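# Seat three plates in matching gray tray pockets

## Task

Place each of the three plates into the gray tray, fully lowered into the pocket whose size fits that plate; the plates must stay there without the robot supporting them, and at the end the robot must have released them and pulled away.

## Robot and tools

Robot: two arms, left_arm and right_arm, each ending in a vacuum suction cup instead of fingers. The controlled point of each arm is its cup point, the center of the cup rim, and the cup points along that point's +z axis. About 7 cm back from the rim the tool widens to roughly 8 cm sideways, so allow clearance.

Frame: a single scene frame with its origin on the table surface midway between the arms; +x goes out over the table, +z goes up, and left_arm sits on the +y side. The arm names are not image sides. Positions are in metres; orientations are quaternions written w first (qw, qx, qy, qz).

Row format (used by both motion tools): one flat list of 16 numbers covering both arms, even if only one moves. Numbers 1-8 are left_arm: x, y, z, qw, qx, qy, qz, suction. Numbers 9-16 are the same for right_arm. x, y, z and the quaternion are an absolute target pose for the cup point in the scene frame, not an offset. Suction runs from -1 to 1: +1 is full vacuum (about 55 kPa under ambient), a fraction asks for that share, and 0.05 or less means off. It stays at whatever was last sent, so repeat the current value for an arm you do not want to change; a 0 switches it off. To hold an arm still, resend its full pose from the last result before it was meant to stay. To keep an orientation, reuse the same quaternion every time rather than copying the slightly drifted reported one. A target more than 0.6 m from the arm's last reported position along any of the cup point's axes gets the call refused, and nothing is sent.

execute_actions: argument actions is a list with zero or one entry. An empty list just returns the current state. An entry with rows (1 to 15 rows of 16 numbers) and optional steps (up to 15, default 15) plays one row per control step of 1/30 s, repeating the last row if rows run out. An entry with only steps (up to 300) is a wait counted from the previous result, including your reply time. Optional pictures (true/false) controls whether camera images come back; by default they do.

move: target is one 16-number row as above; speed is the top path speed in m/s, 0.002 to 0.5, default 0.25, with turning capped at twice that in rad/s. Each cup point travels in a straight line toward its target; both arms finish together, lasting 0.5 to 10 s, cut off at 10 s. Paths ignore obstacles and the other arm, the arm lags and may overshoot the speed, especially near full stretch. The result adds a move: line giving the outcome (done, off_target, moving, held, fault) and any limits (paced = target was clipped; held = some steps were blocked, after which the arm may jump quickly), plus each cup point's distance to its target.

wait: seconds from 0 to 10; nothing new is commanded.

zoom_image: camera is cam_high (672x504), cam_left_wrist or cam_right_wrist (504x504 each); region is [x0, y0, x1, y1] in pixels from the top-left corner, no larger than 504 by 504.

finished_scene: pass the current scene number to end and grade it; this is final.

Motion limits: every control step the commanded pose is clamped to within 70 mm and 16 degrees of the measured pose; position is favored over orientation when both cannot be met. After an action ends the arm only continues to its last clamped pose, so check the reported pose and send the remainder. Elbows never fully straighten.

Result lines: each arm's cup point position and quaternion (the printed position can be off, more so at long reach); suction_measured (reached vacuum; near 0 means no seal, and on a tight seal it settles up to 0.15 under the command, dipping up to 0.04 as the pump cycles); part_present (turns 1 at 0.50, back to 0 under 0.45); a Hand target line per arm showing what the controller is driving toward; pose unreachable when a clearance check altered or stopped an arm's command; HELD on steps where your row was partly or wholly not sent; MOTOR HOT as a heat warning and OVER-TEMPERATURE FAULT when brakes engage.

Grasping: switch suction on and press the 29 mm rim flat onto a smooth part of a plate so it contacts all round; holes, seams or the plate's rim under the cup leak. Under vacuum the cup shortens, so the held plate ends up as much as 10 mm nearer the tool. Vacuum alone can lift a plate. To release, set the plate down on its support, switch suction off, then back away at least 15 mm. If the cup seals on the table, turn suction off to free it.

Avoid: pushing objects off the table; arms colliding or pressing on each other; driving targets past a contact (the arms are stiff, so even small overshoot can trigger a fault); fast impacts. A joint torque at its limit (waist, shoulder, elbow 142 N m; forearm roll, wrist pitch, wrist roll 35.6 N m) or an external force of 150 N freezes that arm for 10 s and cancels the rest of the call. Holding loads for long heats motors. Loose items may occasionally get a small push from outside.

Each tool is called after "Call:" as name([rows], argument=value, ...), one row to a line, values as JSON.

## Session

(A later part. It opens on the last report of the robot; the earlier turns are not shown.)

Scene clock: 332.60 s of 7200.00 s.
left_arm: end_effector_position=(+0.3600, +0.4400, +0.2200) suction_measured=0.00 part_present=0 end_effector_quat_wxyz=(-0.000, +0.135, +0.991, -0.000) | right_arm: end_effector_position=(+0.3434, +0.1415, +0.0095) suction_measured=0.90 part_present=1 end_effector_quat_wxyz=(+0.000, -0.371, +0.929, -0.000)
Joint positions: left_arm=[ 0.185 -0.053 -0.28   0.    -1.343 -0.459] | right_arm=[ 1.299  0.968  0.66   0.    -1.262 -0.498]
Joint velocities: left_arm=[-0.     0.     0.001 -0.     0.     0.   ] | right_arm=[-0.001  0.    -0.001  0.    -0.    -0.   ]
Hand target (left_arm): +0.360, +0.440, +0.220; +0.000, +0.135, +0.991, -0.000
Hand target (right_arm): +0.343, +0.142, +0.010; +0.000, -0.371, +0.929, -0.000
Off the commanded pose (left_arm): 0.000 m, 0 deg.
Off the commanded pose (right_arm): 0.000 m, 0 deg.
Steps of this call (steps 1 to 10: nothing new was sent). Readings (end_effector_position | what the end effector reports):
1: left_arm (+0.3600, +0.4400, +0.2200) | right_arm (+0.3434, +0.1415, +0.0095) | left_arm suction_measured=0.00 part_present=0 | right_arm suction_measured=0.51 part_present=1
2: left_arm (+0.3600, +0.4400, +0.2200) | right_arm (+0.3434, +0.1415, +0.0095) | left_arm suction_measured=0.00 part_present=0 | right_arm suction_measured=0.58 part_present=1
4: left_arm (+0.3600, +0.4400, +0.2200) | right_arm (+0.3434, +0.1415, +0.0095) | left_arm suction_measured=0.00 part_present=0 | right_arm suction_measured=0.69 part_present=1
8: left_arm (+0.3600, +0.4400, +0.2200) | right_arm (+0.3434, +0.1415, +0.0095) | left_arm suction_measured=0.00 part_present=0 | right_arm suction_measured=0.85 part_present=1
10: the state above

Call:
move(target=[0.36,0.44,0.22,0,0.1352,0.9908,0,0,0.35,0.12,0.065,0,-0.3706,0.9288,0,1], speed=0.15)

Call:
move(target=[0.36,0.44,0.22,0,0.1352,0.9908,0,0,0.482,-0.238,0.065,0,0.0915,0.9958,0,1], speed=0.3)

Call:
move(target=[0.36,0.44,0.22,0,0.1352,0.9908,0,0,0.482,-0.238,0.042,0,0.0915,0.9958,0,1], speed=0.05)

Scene clock: 343.03 s of 7200.00 s.
left_arm: end_effector_position=(+0.3600, +0.4400, +0.2200) suction_measured=0.00 part_present=0 end_effector_quat_wxyz=(-0.000, +0.135, +0.991, -0.000) | right_arm: end_effector_position=(+0.3499, +0.1199, +0.0649) suction_measured=1.00 part_present=1 end_effector_quat_wxyz=(-0.000, -0.371, +0.929, -0.000)
Joint positions: left_arm=[ 0.185 -0.053 -0.28   0.    -1.343 -0.459] | right_arm=[ 1.282  0.874  0.626 -0.    -1.323 -0.481]
Joint velocities: left_arm=[-0.001  0.     0.    -0.    -0.    -0.   ] | right_arm=[ 0.    -0.001  0.    -0.001 -0.001  0.001]
Hand target (left_arm): +0.360, +0.440, +0.220; -0.000, +0.135, +0.991, +0.000
Hand target (right_arm): +0.350, +0.120, +0.065; +0.000, -0.371, +0.929, -0.000
Off the commanded pose (left_arm): 0.000 m, 0 deg.
Off the commanded pose (right_arm): 0.000 m, 0 deg.
move: done

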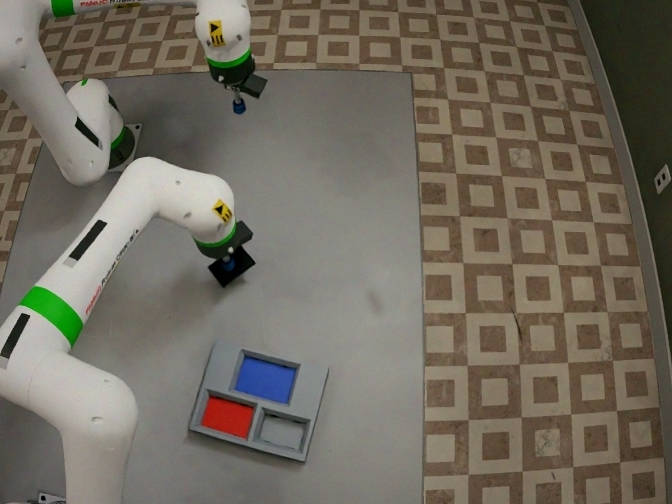

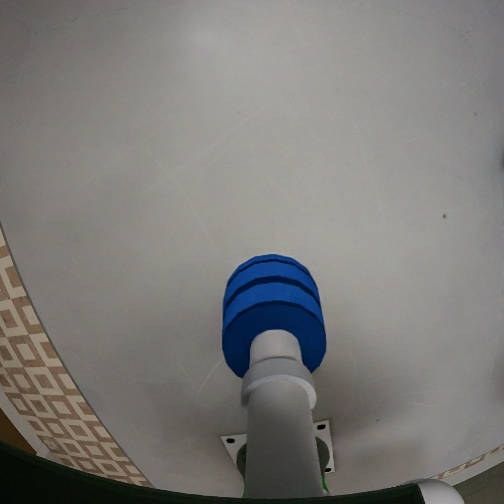

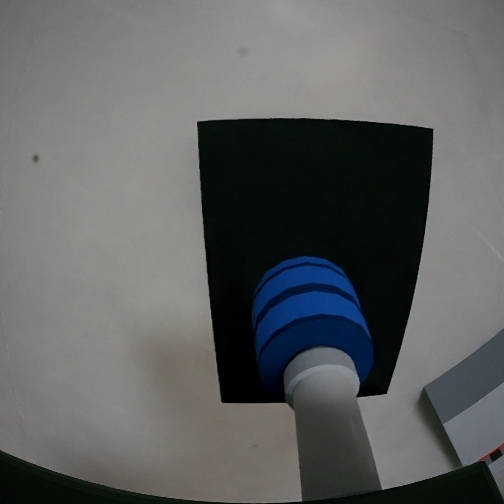

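Scene clock: 345.07 s of 7200.00 s.
left_arm: end_effector_position=(+0.3600, +0.4400, +0.2200) suction_measured=0.00 part_present=0 end_effector_quat_wxyz=(+0.000, +0.135, +0.991, +0.000) | right_arm: end_effector_position=(+0.4819, -0.2380, +0.0646) suction_measured=0.99 part_present=1 end_effector_quat_wxyz=(+0.000, +0.092, +0.996, -0.000)
Joint positions: left_arm=[ 0.185 -0.053 -0.28  -0.    -1.343 -0.459] | right_arm=[ 0.806  0.46  -0.051  0.001 -1.059 -0.948]
Joint velocities: left_arm=[-0.001 -0.001  0.002 -0.     0.    -0.   ] | right_arm=[-0.001 -0.     0.    -0.001 -0.    -0.001]
Hand target (left_arm): +0.360, +0.440, +0.220; +0.000, +0.135, +0.991, -0.000
Hand target (right_arm): +0.482, -0.238, +0.065; +0.000, +0.092, +0.996, -0.000
Off the commanded pose (left_arm): 0.000 m, 0 deg.
Off the commanded pose (right_arm): 0.000 m, 0 deg.
move: done

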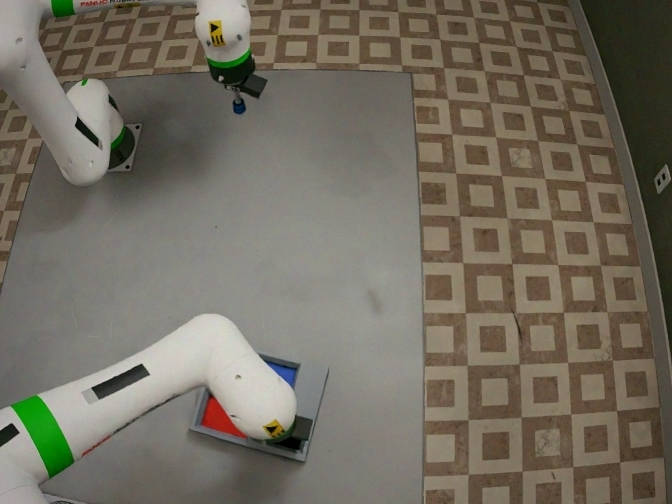

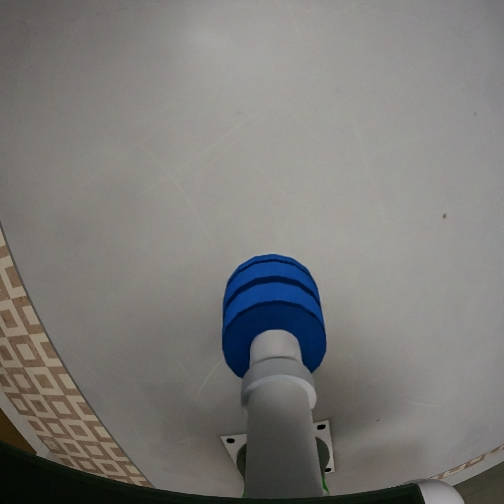

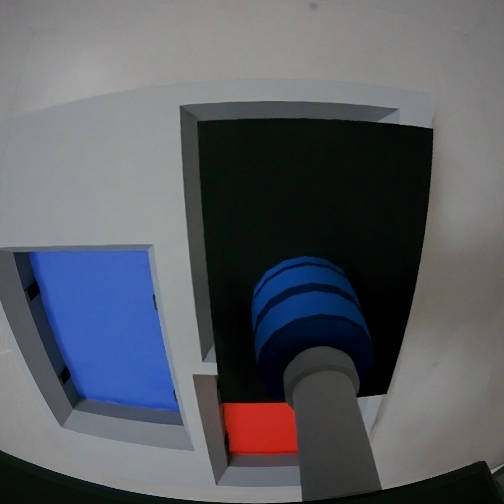

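Scene clock: 345.83 s of 7200.00 s.
left_arm: end_effector_position=(+0.3600, +0.4400, +0.2200) suction_measured=0.00 part_present=0 end_effector_quat_wxyz=(+0.000, +0.135, +0.991, -0.000) | right_arm: end_effector_position=(+0.4820, -0.2380, +0.0420) suction_measured=0.99 part_present=1 end_effector_quat_wxyz=(+0.000, +0.092, +0.996, +0.000)
Joint positions: left_arm=[ 0.185 -0.053 -0.28   0.    -1.343 -0.459] | right_arm=[ 0.805  0.489 -0.069  0.    -1.013 -0.947]
Joint velocities: left_arm=[-0.  0. -0. -0. -0.  0.] | right_arm=[-0.     0.001 -0.     0.001 -0.    -0.001]
Hand target (left_arm): +0.360, +0.440, +0.220; +0.000, +0.135, +0.991, -0.000
Hand target (right_arm): +0.482, -0.238, +0.042; +0.000, +0.092, +0.996, -0.000
Off the commanded pose (left_arm): 0.000 m, 0 deg.
Off the commanded pose (right_arm): 0.000 m, 0 deg.
move: done

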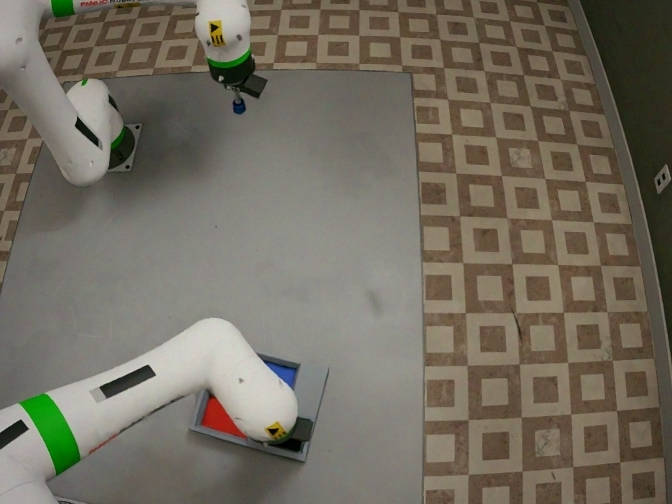

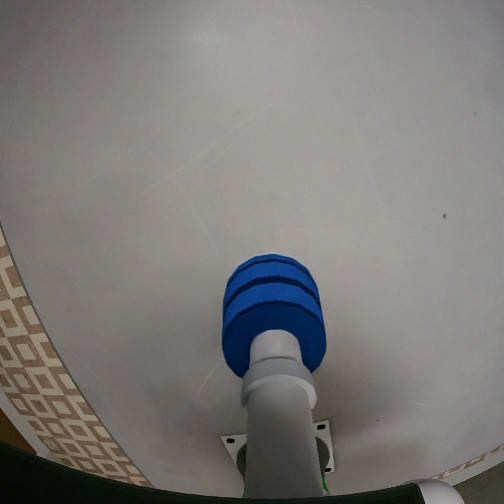

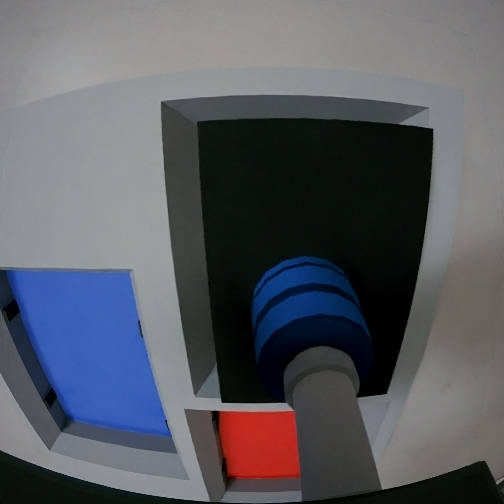

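Call:
move(target=[0.36,0.44,0.22,0,0.1352,0.9908,0,0,0.481,-0.234,0.040,0,0.0915,0.9958,0,1], speed=0.02)

Call:
move(target=[0.36,0.44,0.22,0,0.1352,0.9908,0,0,0.481,-0.234,0.030,0,0.0915,0.9958,0,1], speed=0.02)

Scene clock: 354.93 s of 7200.00 s.
left_arm: end_effector_position=(+0.3600, +0.4400, +0.2200) suction_measured=0.00 part_present=0 end_effector_quat_wxyz=(+0.000, +0.135, +0.991, +0.000) | right_arm: end_effector_position=(+0.4810, -0.2340, +0.0400) suction_measured=0.96 part_present=1 end_effector_quat_wxyz=(+0.000, +0.091, +0.996, -0.000)
Joint positions: left_arm=[ 0.185 -0.053 -0.28  -0.    -1.343 -0.459] | right_arm=[ 0.812  0.494 -0.066  0.    -1.011 -0.953]
Joint velocities: left_arm=[-0.001  0.    -0.001  0.    -0.001  0.001] | right_arm=[-0.     0.     0.     0.     0.001  0.   ]
Hand target (left_arm): +0.360, +0.440, +0.220; -0.000, +0.135, +0.991, -0.000
Hand target (right_arm): +0.481, -0.234, +0.040; -0.000, +0.092, +0.996, +0.000
Off the commanded pose (left_arm): 0.000 m, 0 deg.
Off the commanded pose (right_arm): 0.000 m, 0 deg.
move: done

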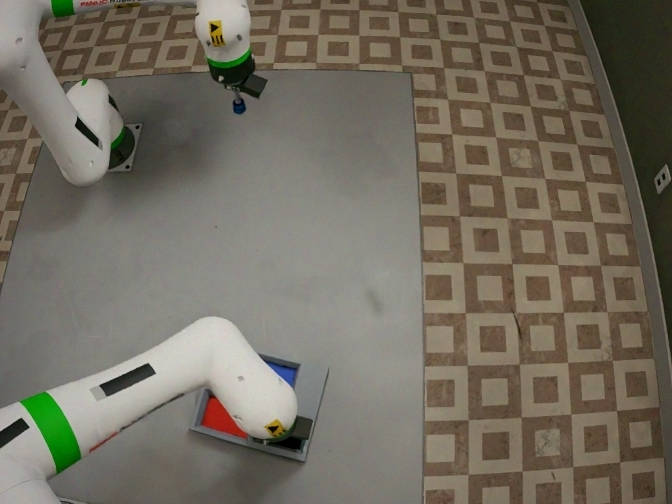

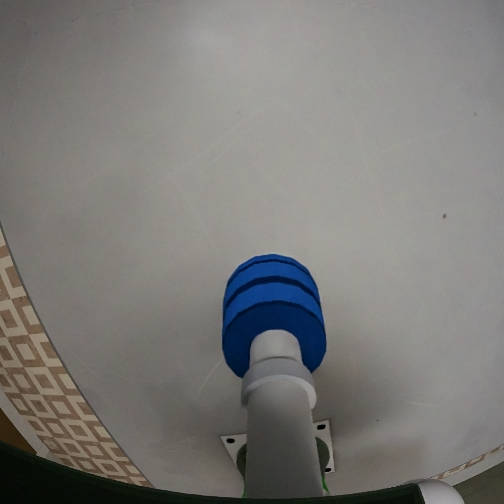

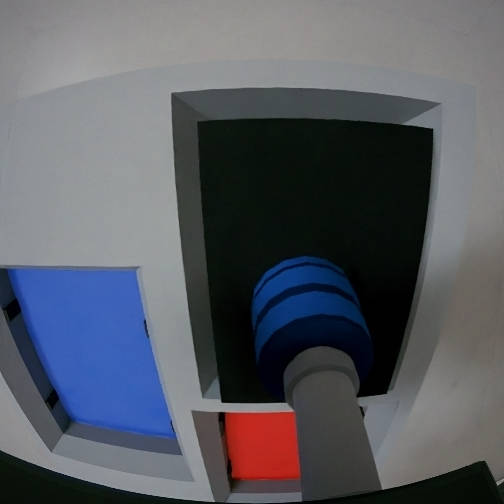

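Scene clock: 355.67 s of 7200.00 s.
left_arm: end_effector_position=(+0.3600, +0.4400, +0.2200) suction_measured=0.00 part_present=0 end_effector_quat_wxyz=(-0.000, +0.135, +0.991, -0.000) | right_arm: end_effector_position=(+0.4810, -0.2340, +0.0300) suction_measured=0.96 part_present=1 end_effector_quat_wxyz=(+0.000, +0.092, +0.996, +0.000)
Joint positions: left_arm=[ 0.185 -0.053 -0.28   0.    -1.343 -0.459] | right_arm=[ 0.812  0.507 -0.073  0.    -0.99  -0.953]
Joint velocities: left_arm=[-0. -0. -0. -0.  0. -0.] | right_arm=[ 0.     0.001 -0.001 -0.001  0.002 -0.001]
Hand target (left_arm): +0.360, +0.440, +0.220; +0.000, +0.135, +0.991, -0.000
Hand target (right_arm): +0.481, -0.234, +0.030; +0.000, +0.092, +0.996, -0.000
Off the commanded pose (left_arm): 0.000 m, 0 deg.
Off the commanded pose (right_arm): 0.000 m, 0 deg.
move: done

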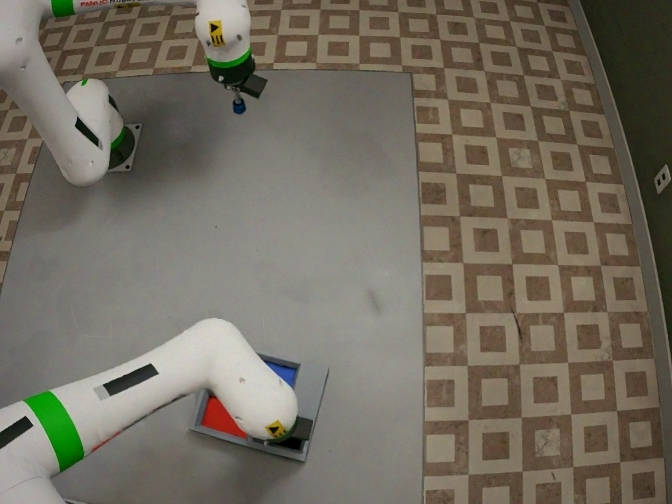

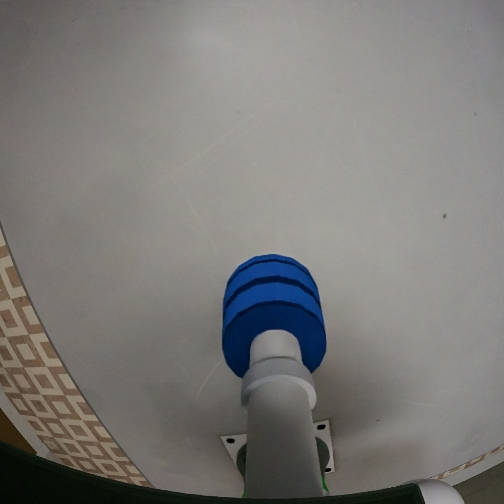

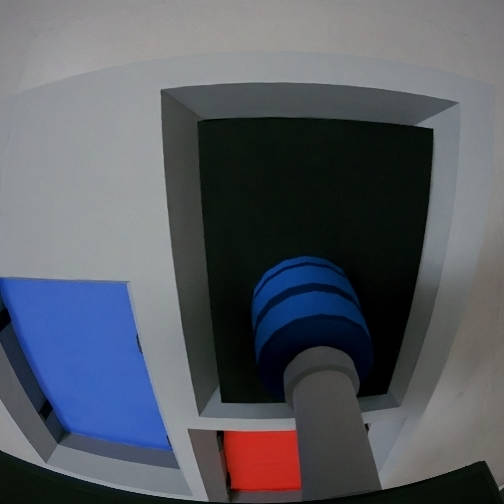

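Call:
move(target=[0.36,0.44,0.22,0,0.1352,0.9908,0,0,0.4808,-0.2336,0.029,0,0.0925,0.9957,0,1], speed=0.01)

Call:
move(target=[0.36,0.44,0.22,0,0.1352,0.9908,0,0,0.4808,-0.2336,0.024,0,0.0925,0.9957,0,1], speed=0.01)

Scene clock: 369.10 s of 7200.00 s.
left_arm: end_effector_position=(+0.3600, +0.4400, +0.2200) suction_measured=0.00 part_present=0 end_effector_quat_wxyz=(-0.000, +0.135, +0.991, -0.000) | right_arm: end_effector_position=(+0.4808, -0.2336, +0.0290) suction_measured=0.96 part_present=1 end_effector_quat_wxyz=(+0.000, +0.092, +0.996, -0.000)
Joint positions: left_arm=[ 0.185 -0.053 -0.28   0.    -1.343 -0.459] | right_arm=[ 0.812  0.509 -0.074  0.    -0.988 -0.956]
Joint velocities: left_arm=[ 0.002  0.001 -0.    -0.    -0.001  0.   ] | right_arm=[ 0.    -0.     0.     0.    -0.    -0.001]
Hand target (left_arm): +0.360, +0.440, +0.220; +0.000, +0.135, +0.991, -0.000
Hand target (right_arm): +0.481, -0.234, +0.029; -0.000, +0.093, +0.996, -0.000
Off the commanded pose (left_arm): 0.000 m, 0 deg.
Off the commanded pose (right_arm): 0.000 m, 0 deg.
move: done

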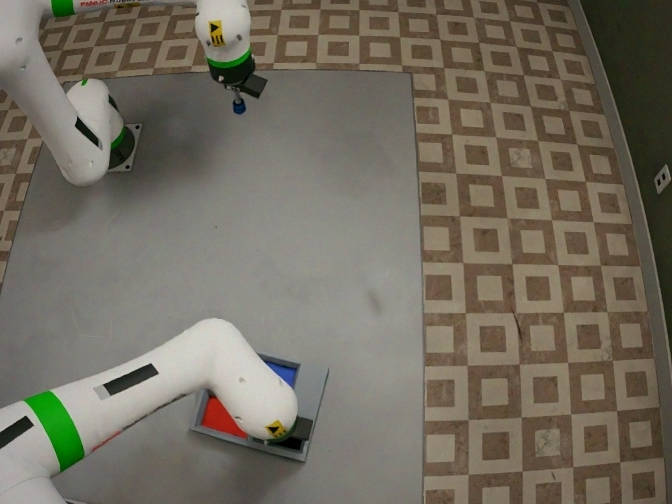

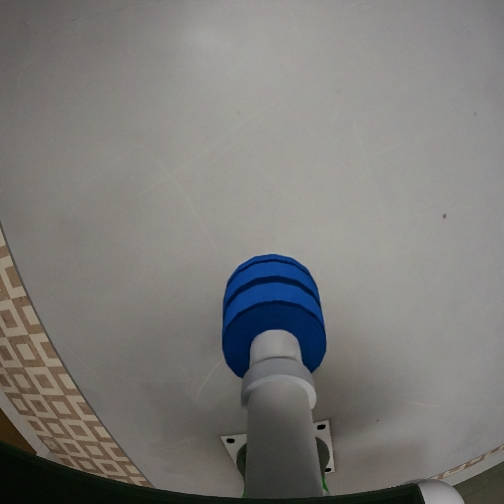

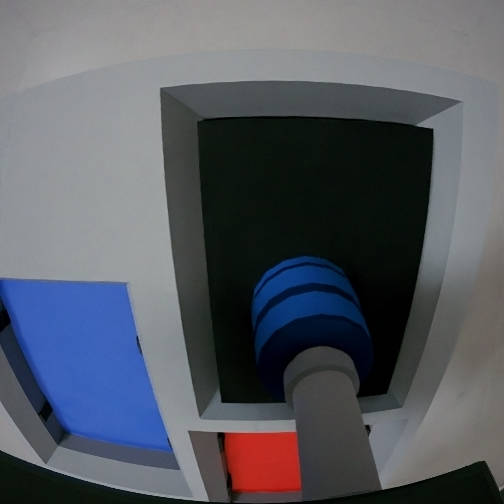

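Scene clock: 369.83 s of 7200.00 s.
left_arm: end_effector_position=(+0.3600, +0.4400, +0.2200) suction_measured=0.00 part_present=0 end_effector_quat_wxyz=(+0.000, +0.135, +0.991, +0.000) | right_arm: end_effector_position=(+0.4808, -0.2336, +0.0240) suction_measured=0.96 part_present=1 end_effector_quat_wxyz=(+0.000, +0.093, +0.996, +0.000)
Joint positions: left_arm=[ 0.185 -0.053 -0.28  -0.    -1.343 -0.459] | right_arm=[ 0.812  0.515 -0.077  0.    -0.978 -0.956]
Joint velocities: left_arm=[ 0.001 -0.001  0.002  0.    -0.001  0.   ] | right_arm=[ 0.     0.001  0.     0.    -0.002  0.   ]
Hand target (left_arm): +0.360, +0.440, +0.220; +0.000, +0.135, +0.991, -0.000
Hand target (right_arm): +0.481, -0.234, +0.024; +0.000, +0.093, +0.996, -0.000
Off the commanded pose (left_arm): 0.000 m, 0 deg.
Off the commanded pose (right_arm): 0.000 m, 0 deg.
move: done

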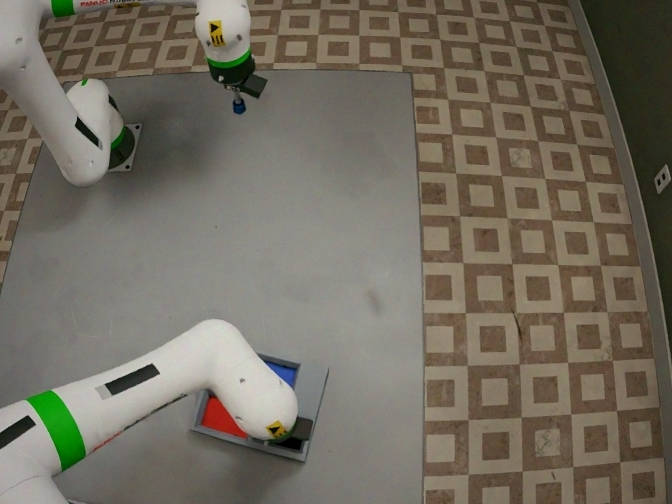

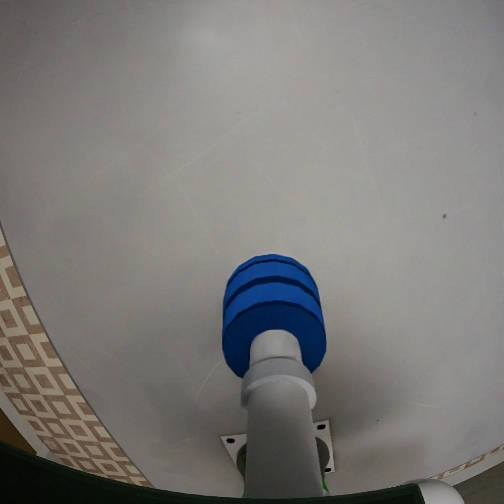

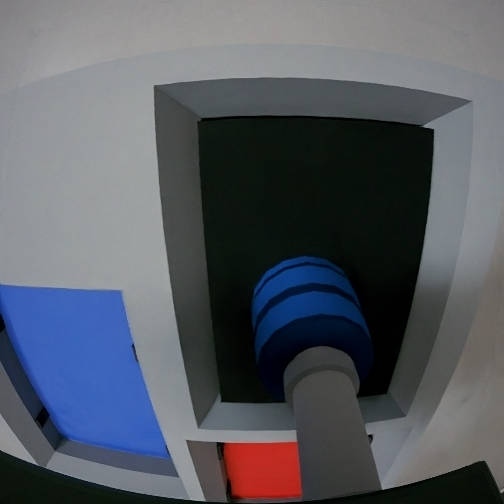

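Level. Continue.

Call:
move(target=[0.36,0.44,0.22,0,0.1352,0.9908,0,0,0.4810,-0.23365,0.018,0,0.0925,0.9957,0,1], speed=0.012)

Scene clock: 375.27 s of 7200.00 s.
left_arm: end_effector_position=(+0.3600, +0.4400, +0.2200) suction_measured=0.00 part_present=0 end_effector_quat_wxyz=(-0.000, +0.135, +0.991, +0.000) | right_arm: end_effector_position=(+0.4810, -0.2336, +0.0180) suction_measured=0.98 part_present=1 end_effector_quat_wxyz=(+0.000, +0.092, +0.996, +0.000)
Joint positions: left_arm=[ 0.185 -0.053 -0.28  -0.    -1.343 -0.459] | right_arm=[ 0.812  0.524 -0.081 -0.    -0.966 -0.956]
Joint velocities: left_arm=[-0. -0.  0. -0.  0. -0.] | right_arm=[ 0.001  0.    -0.    -0.     0.003 -0.001]
Hand target (left_arm): +0.360, +0.440, +0.220; +0.000, +0.135, +0.991, -0.000
Hand target (right_arm): +0.481, -0.234, +0.018; +0.000, +0.093, +0.996, -0.000
Off the commanded pose (left_arm): 0.000 m, 0 deg.
Off the commanded pose (right_arm): 0.000 m, 0 deg.
move: done

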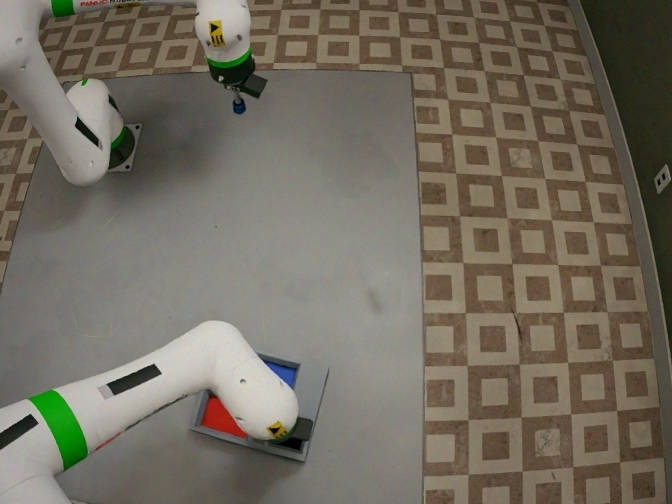

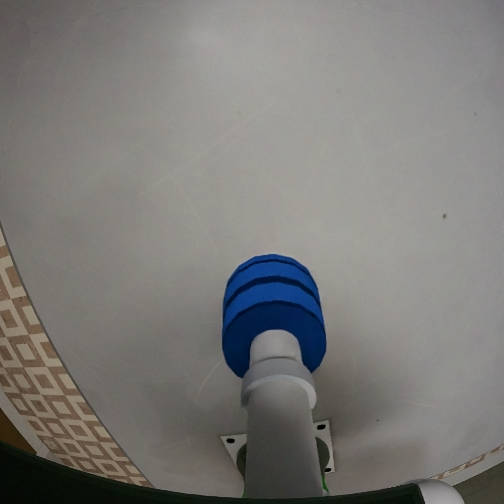

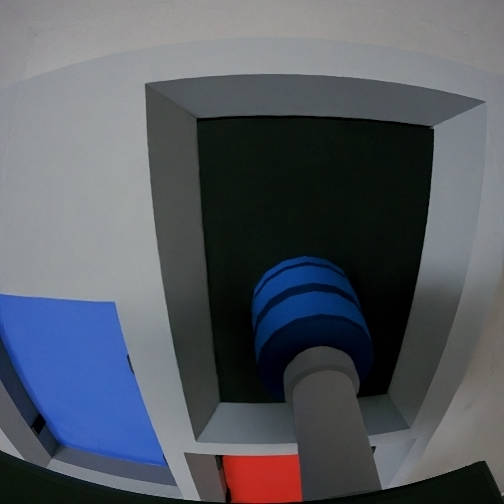

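Call:
move(target=[0.36,0.44,0.22,0,0.1352,0.9908,0,0,0.4810,-0.23365,0.0058,0,0.0925,0.9957,0,1], speed=0.015)

Call:
move(target=[0.36,0.44,0.22,0,0.1352,0.9908,0,0,0.4810,-0.23365,0.0046,0,0.0925,0.9957,0,1], speed=0.005)

Scene clock: 381.80 s of 7200.00 s.
left_arm: end_effector_position=(+0.3600, +0.4400, +0.2200) suction_measured=0.00 part_present=0 end_effector_quat_wxyz=(-0.000, +0.135, +0.991, -0.000) | right_arm: end_effector_position=(+0.4810, -0.2336, +0.0058) suction_measured=0.98 part_present=1 end_effector_quat_wxyz=(+0.000, +0.093, +0.996, +0.000)
Joint positions: left_arm=[ 0.185 -0.053 -0.28   0.    -1.343 -0.459] | right_arm=[ 0.812  0.541 -0.088 -0.    -0.942 -0.956]
Joint velocities: left_arm=[ 0.    -0.     0.    -0.    -0.001  0.   ] | right_arm=[-0.     0.001  0.     0.     0.001  0.001]
Hand target (left_arm): +0.360, +0.440, +0.220; +0.000, +0.135, +0.991, -0.000
Hand target (right_arm): +0.481, -0.234, +0.006; +0.000, +0.093, +0.996, -0.000
Off the commanded pose (left_arm): 0.000 m, 0 deg.
Off the commanded pose (right_arm): 0.000 m, 0 deg.
move: done

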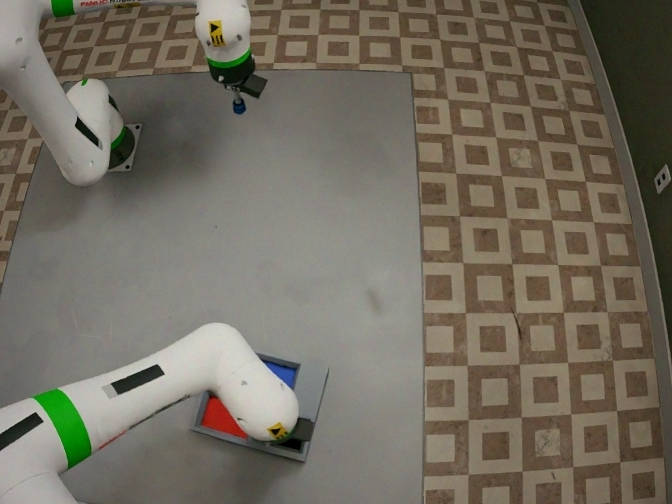

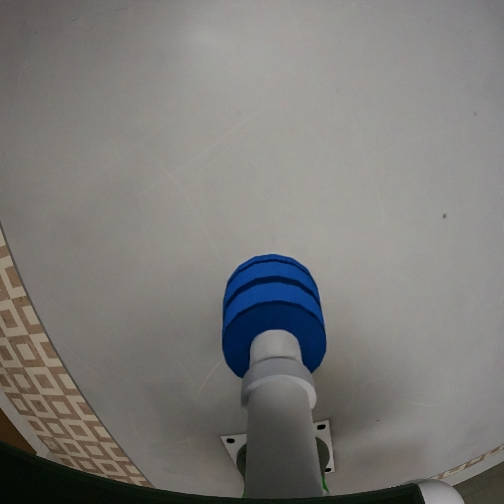

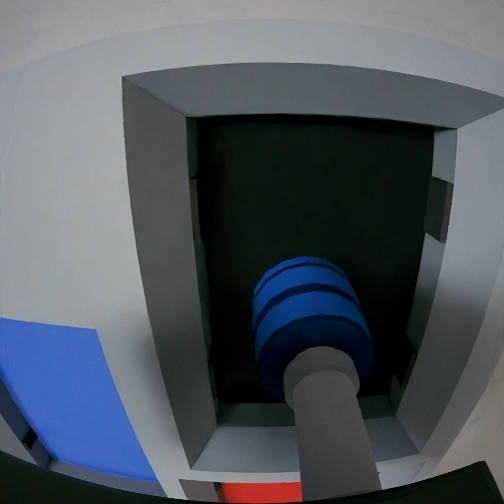

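Scene clock: 382.50 s of 7200.00 s.
left_arm: end_effector_position=(+0.3600, +0.4400, +0.2200) suction_measured=0.00 part_present=0 end_effector_quat_wxyz=(+0.000, +0.135, +0.991, -0.000) | right_arm: end_effector_position=(+0.4810, -0.2336, +0.0046) suction_measured=0.98 part_present=1 end_effector_quat_wxyz=(+0.000, +0.093, +0.996, +0.000)
Joint positions: left_arm=[ 0.185 -0.053 -0.28   0.    -1.343 -0.459] | right_arm=[ 0.812  0.543 -0.089 -0.    -0.939 -0.956]
Joint velocities: left_arm=[ 0.001  0.    -0.001 -0.    -0.    -0.   ] | right_arm=[ 0.     0.    -0.     0.     0.     0.002]
Hand target (left_arm): +0.360, +0.440, +0.220; +0.000, +0.135, +0.991, -0.000
Hand target (right_arm): +0.481, -0.234, +0.005; +0.000, +0.093, +0.996, -0.000
Off the commanded pose (left_arm): 0.000 m, 0 deg.
Off the commanded pose (right_arm): 0.000 m, 0 deg.
move: done

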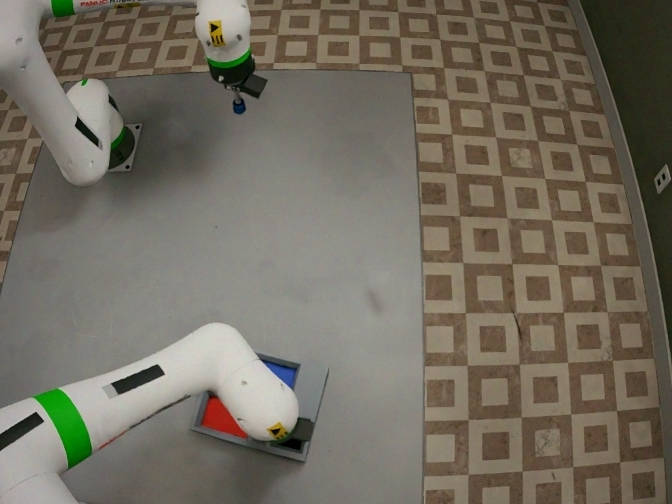

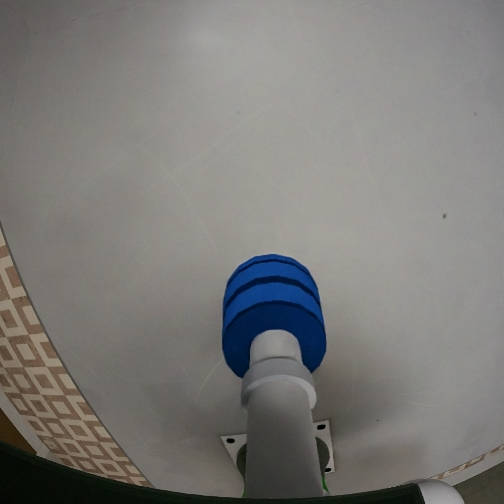

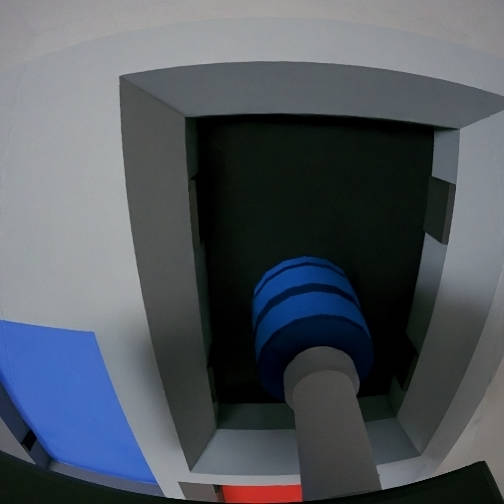

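Call:
move(target=[0.36,0.44,0.22,0,0.1352,0.9908,0,0,0.4810,-0.23365,0.0036,0,0.0925,0.9957,0,1], speed=0.005)

Scene clock: 388.77 s of 7200.00 s.
left_arm: end_effector_position=(+0.3600, +0.4400, +0.2200) suction_measured=0.00 part_present=0 end_effector_quat_wxyz=(-0.000, +0.135, +0.991, -0.000) | right_arm: end_effector_position=(+0.4810, -0.2336, +0.0037) suction_measured=1.00 part_present=1 end_effector_quat_wxyz=(+0.000, +0.093, +0.996, +0.000)
Joint positions: left_arm=[ 0.185 -0.053 -0.28   0.    -1.343 -0.459] | right_arm=[ 0.812  0.544 -0.089 -0.    -0.937 -0.956]
Joint velocities: left_arm=[-0.001  0.    -0.    -0.    -0.     0.   ] | right_arm=[ 0.001  0.001  0.    -0.     0.001  0.   ]
Hand target (left_arm): +0.360, +0.440, +0.220; +0.000, +0.135, +0.991, -0.000
Hand target (right_arm): +0.481, -0.234, +0.004; +0.000, +0.093, +0.996, -0.000
Off the commanded pose (left_arm): 0.000 m, 0 deg.
Off the commanded pose (right_arm): 0.000 m, 0 deg.
move: done

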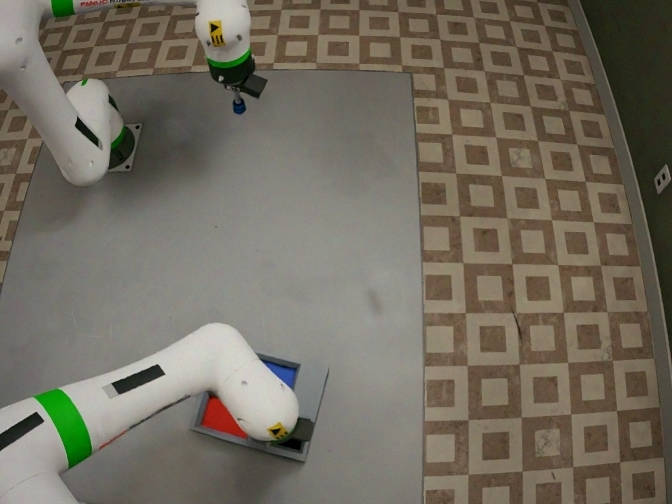

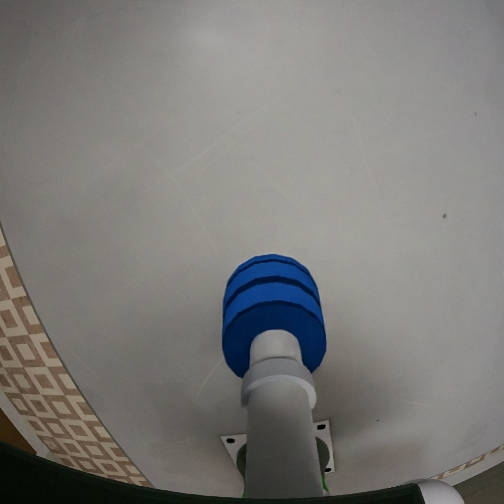

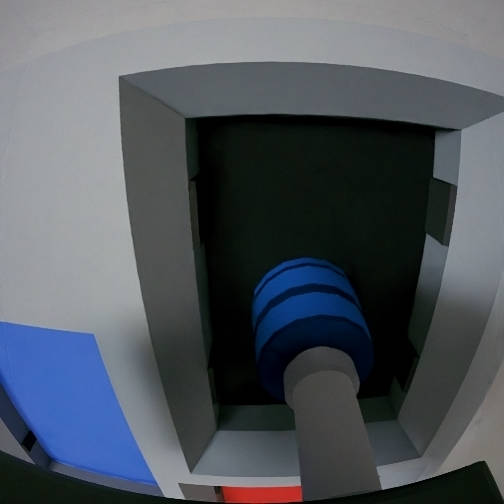

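Call:
execute_actions([
  {"rows":[[0.36,0.44,0.22,0,0.1352,0.9908,0,0,0.4810,-0.23365,0.0043,0,0.0925,0.9957,0,0]],"steps":6},
], pictures=false)

Call:
move(target=[0.36,0.44,0.22,0,0.1352,0.9908,0,0,0.4810,-0.23365,0.065,0,0.0925,0.9957,0,0], speed=0.15)

Call:
move(target=[0.36,0.44,0.22,0,0.1352,0.9908,0,0,0.36,-0.52,0.22,0,0.0925,0.9957,0,0], speed=0.3)

Call:
zoom_image(camera="cam_high", region=[170,330,350,480])

Scene clock: 396.80 s of 7200.00 s.
left_arm: end_effector_position=(+0.3600, +0.4400, +0.2200) suction_measured=0.00 part_present=0 end_effector_quat_wxyz=(-0.000, +0.135, +0.991, -0.000) | right_arm: end_effector_position=(+0.4809, -0.2337, +0.0040) suction_measured=0.00 part_present=0 end_effector_quat_wxyz=(-0.000, +0.092, +0.996, -0.000)
Joint positions: left_arm=[ 0.185 -0.053 -0.28   0.    -1.343 -0.459] | right_arm=[ 0.812  0.544 -0.089  0.    -0.938 -0.956]
Joint velocities: left_arm=[ 0.     0.    -0.001 -0.     0.    -0.   ] | right_arm=[-0.    -0.001  0.003 -0.001 -0.005  0.001]
Hand target (left_arm): +0.360, +0.440, +0.220; -0.000, +0.135, +0.991, -0.000
Hand target (right_arm): +0.481, -0.234, +0.004; +0.000, +0.093, +0.996, +0.000
Off the commanded pose (left_arm): 0.000 m, 0 deg.
Off the commanded pose (right_arm): 0.000 m, 0 deg.
Steps of this call (steps 1 to 235: nothing new was sent; steps 236 to 241: all 6 steps of this action). Readings (end_effector_position | what the end effector reports):
236: left_arm (+0.3600, +0.4400, +0.2200) | right_arm (+0.4810, -0.2337, +0.0036) | left_arm suction_measured=0.00 part_present=0 | right_arm suction_measured=0.10 part_present=0
237: left_arm (+0.3600, +0.4400, +0.2200) | right_arm (+0.4810, -0.2336, +0.0037) | left_arm suction_measured=0.00 part_present=0 | right_arm suction_measured=0.00 part_present=0
239: left_arm (+0.3600, +0.4400, +0.2200) | right_arm (+0.4809, -0.2337, +0.0039) | left_arm suction_measured=0.00 part_present=0 | right_arm suction_measured=0.00 part_present=0
241: the state above

Scene clock: 397.83 s of 7200.00 s.
left_arm: end_effector_position=(+0.3600, +0.4400, +0.2200) suction_measured=0.00 part_present=0 end_effector_quat_wxyz=(-0.000, +0.135, +0.991, -0.000) | right_arm: end_effector_position=(+0.4809, -0.2337, +0.0649) suction_measured=0.00 part_present=0 end_effector_quat_wxyz=(+0.000, +0.092, +0.996, -0.000)
Joint positions: left_arm=[ 0.185 -0.053 -0.28   0.    -1.343 -0.459] | right_arm=[ 0.812  0.463 -0.046  0.    -1.062 -0.955]
Joint velocities: left_arm=[ 0.001 -0.    -0.001 -0.     0.    -0.   ] | right_arm=[ 0.001 -0.001  0.001 -0.001  0.     0.   ]
Hand target (left_arm): +0.360, +0.440, +0.220; +0.000, +0.135, +0.991, -0.000
Hand target (right_arm): +0.481, -0.234, +0.065; -0.000, +0.092, +0.996, +0.000
Off the commanded pose (left_arm): 0.000 m, 0 deg.
Off the commanded pose (right_arm): 0.000 m, 0 deg.
move: done

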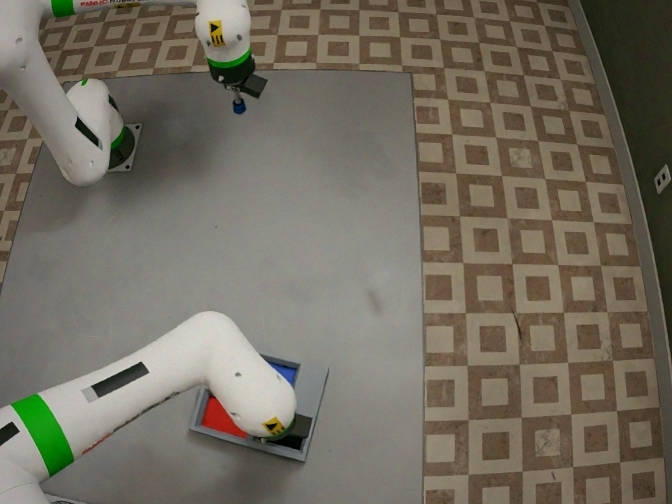

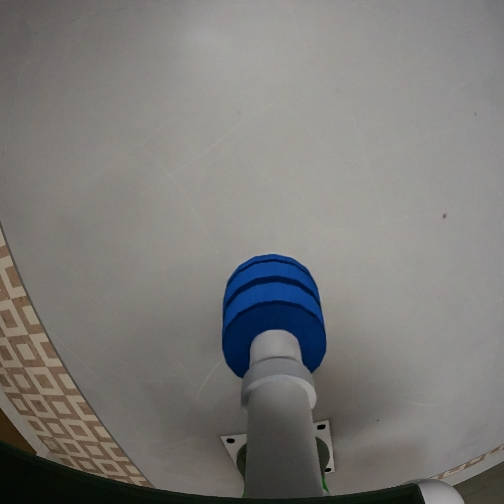

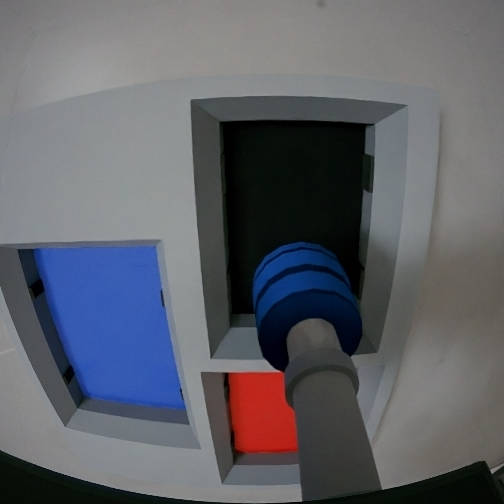

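Scene clock: 399.50 s of 7200.00 s.
left_arm: end_effector_position=(+0.3600, +0.4400, +0.2200) suction_measured=0.00 part_present=0 end_effector_quat_wxyz=(+0.000, +0.135, +0.991, -0.000) | right_arm: end_effector_position=(+0.3597, -0.5200, +0.2195) suction_measured=0.00 part_present=0 end_effector_quat_wxyz=(+0.000, +0.092, +0.996, -0.000)
Joint positions: left_arm=[ 0.185 -0.053 -0.28   0.    -1.343 -0.459] | right_arm=[ 0.426 -0.18  -0.394  0.    -1.356 -0.57 ]
Joint velocities: left_arm=[ 0.     0.    -0.     0.    -0.    -0.001] | right_arm=[-0.001 -0.001  0.001  0.    -0.     0.002]
Hand target (left_arm): +0.360, +0.440, +0.220; -0.000, +0.135, +0.991, +0.000
Hand target (right_arm): +0.360, -0.520, +0.220; +0.000, +0.092, +0.996, -0.000
Off the commanded pose (left_arm): 0.000 m, 0 deg.
Off the commanded pose (right_arm): 0.001 m, 0 deg.
move: done

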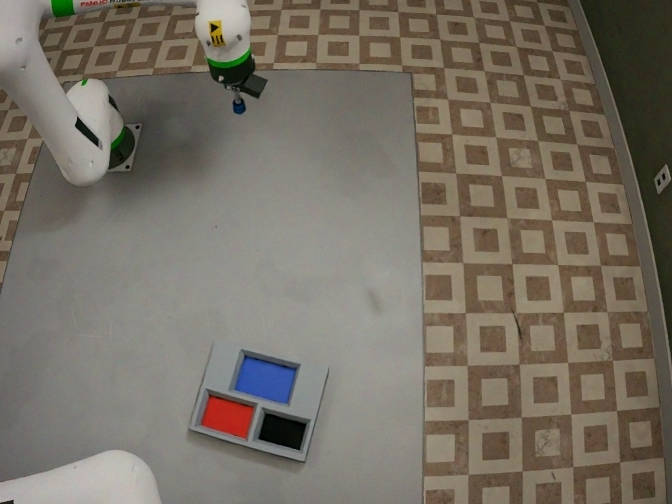

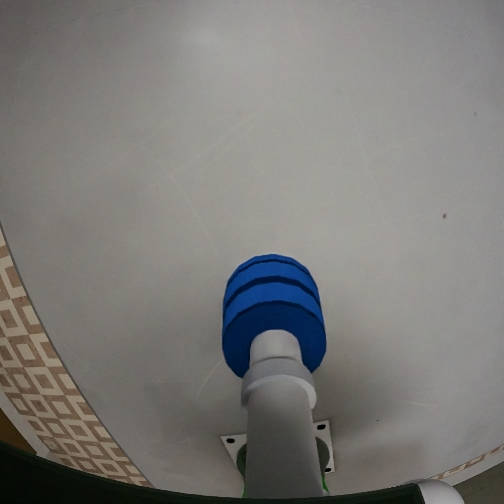

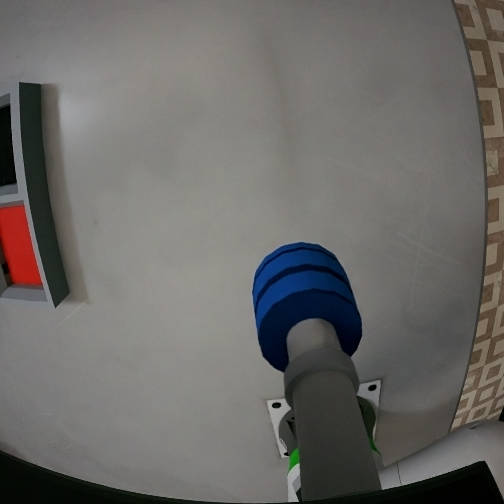

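Region (170, 330, 350, 480) of cam_high's 672x504 image, scaled by 2.800, with more detail than that image has.

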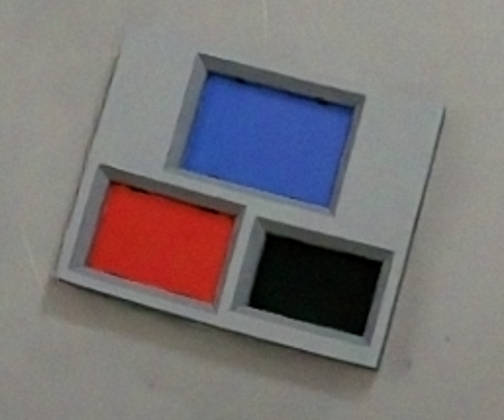

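Call:
finished_scene(scene=2)

The scene is finished: the task was done.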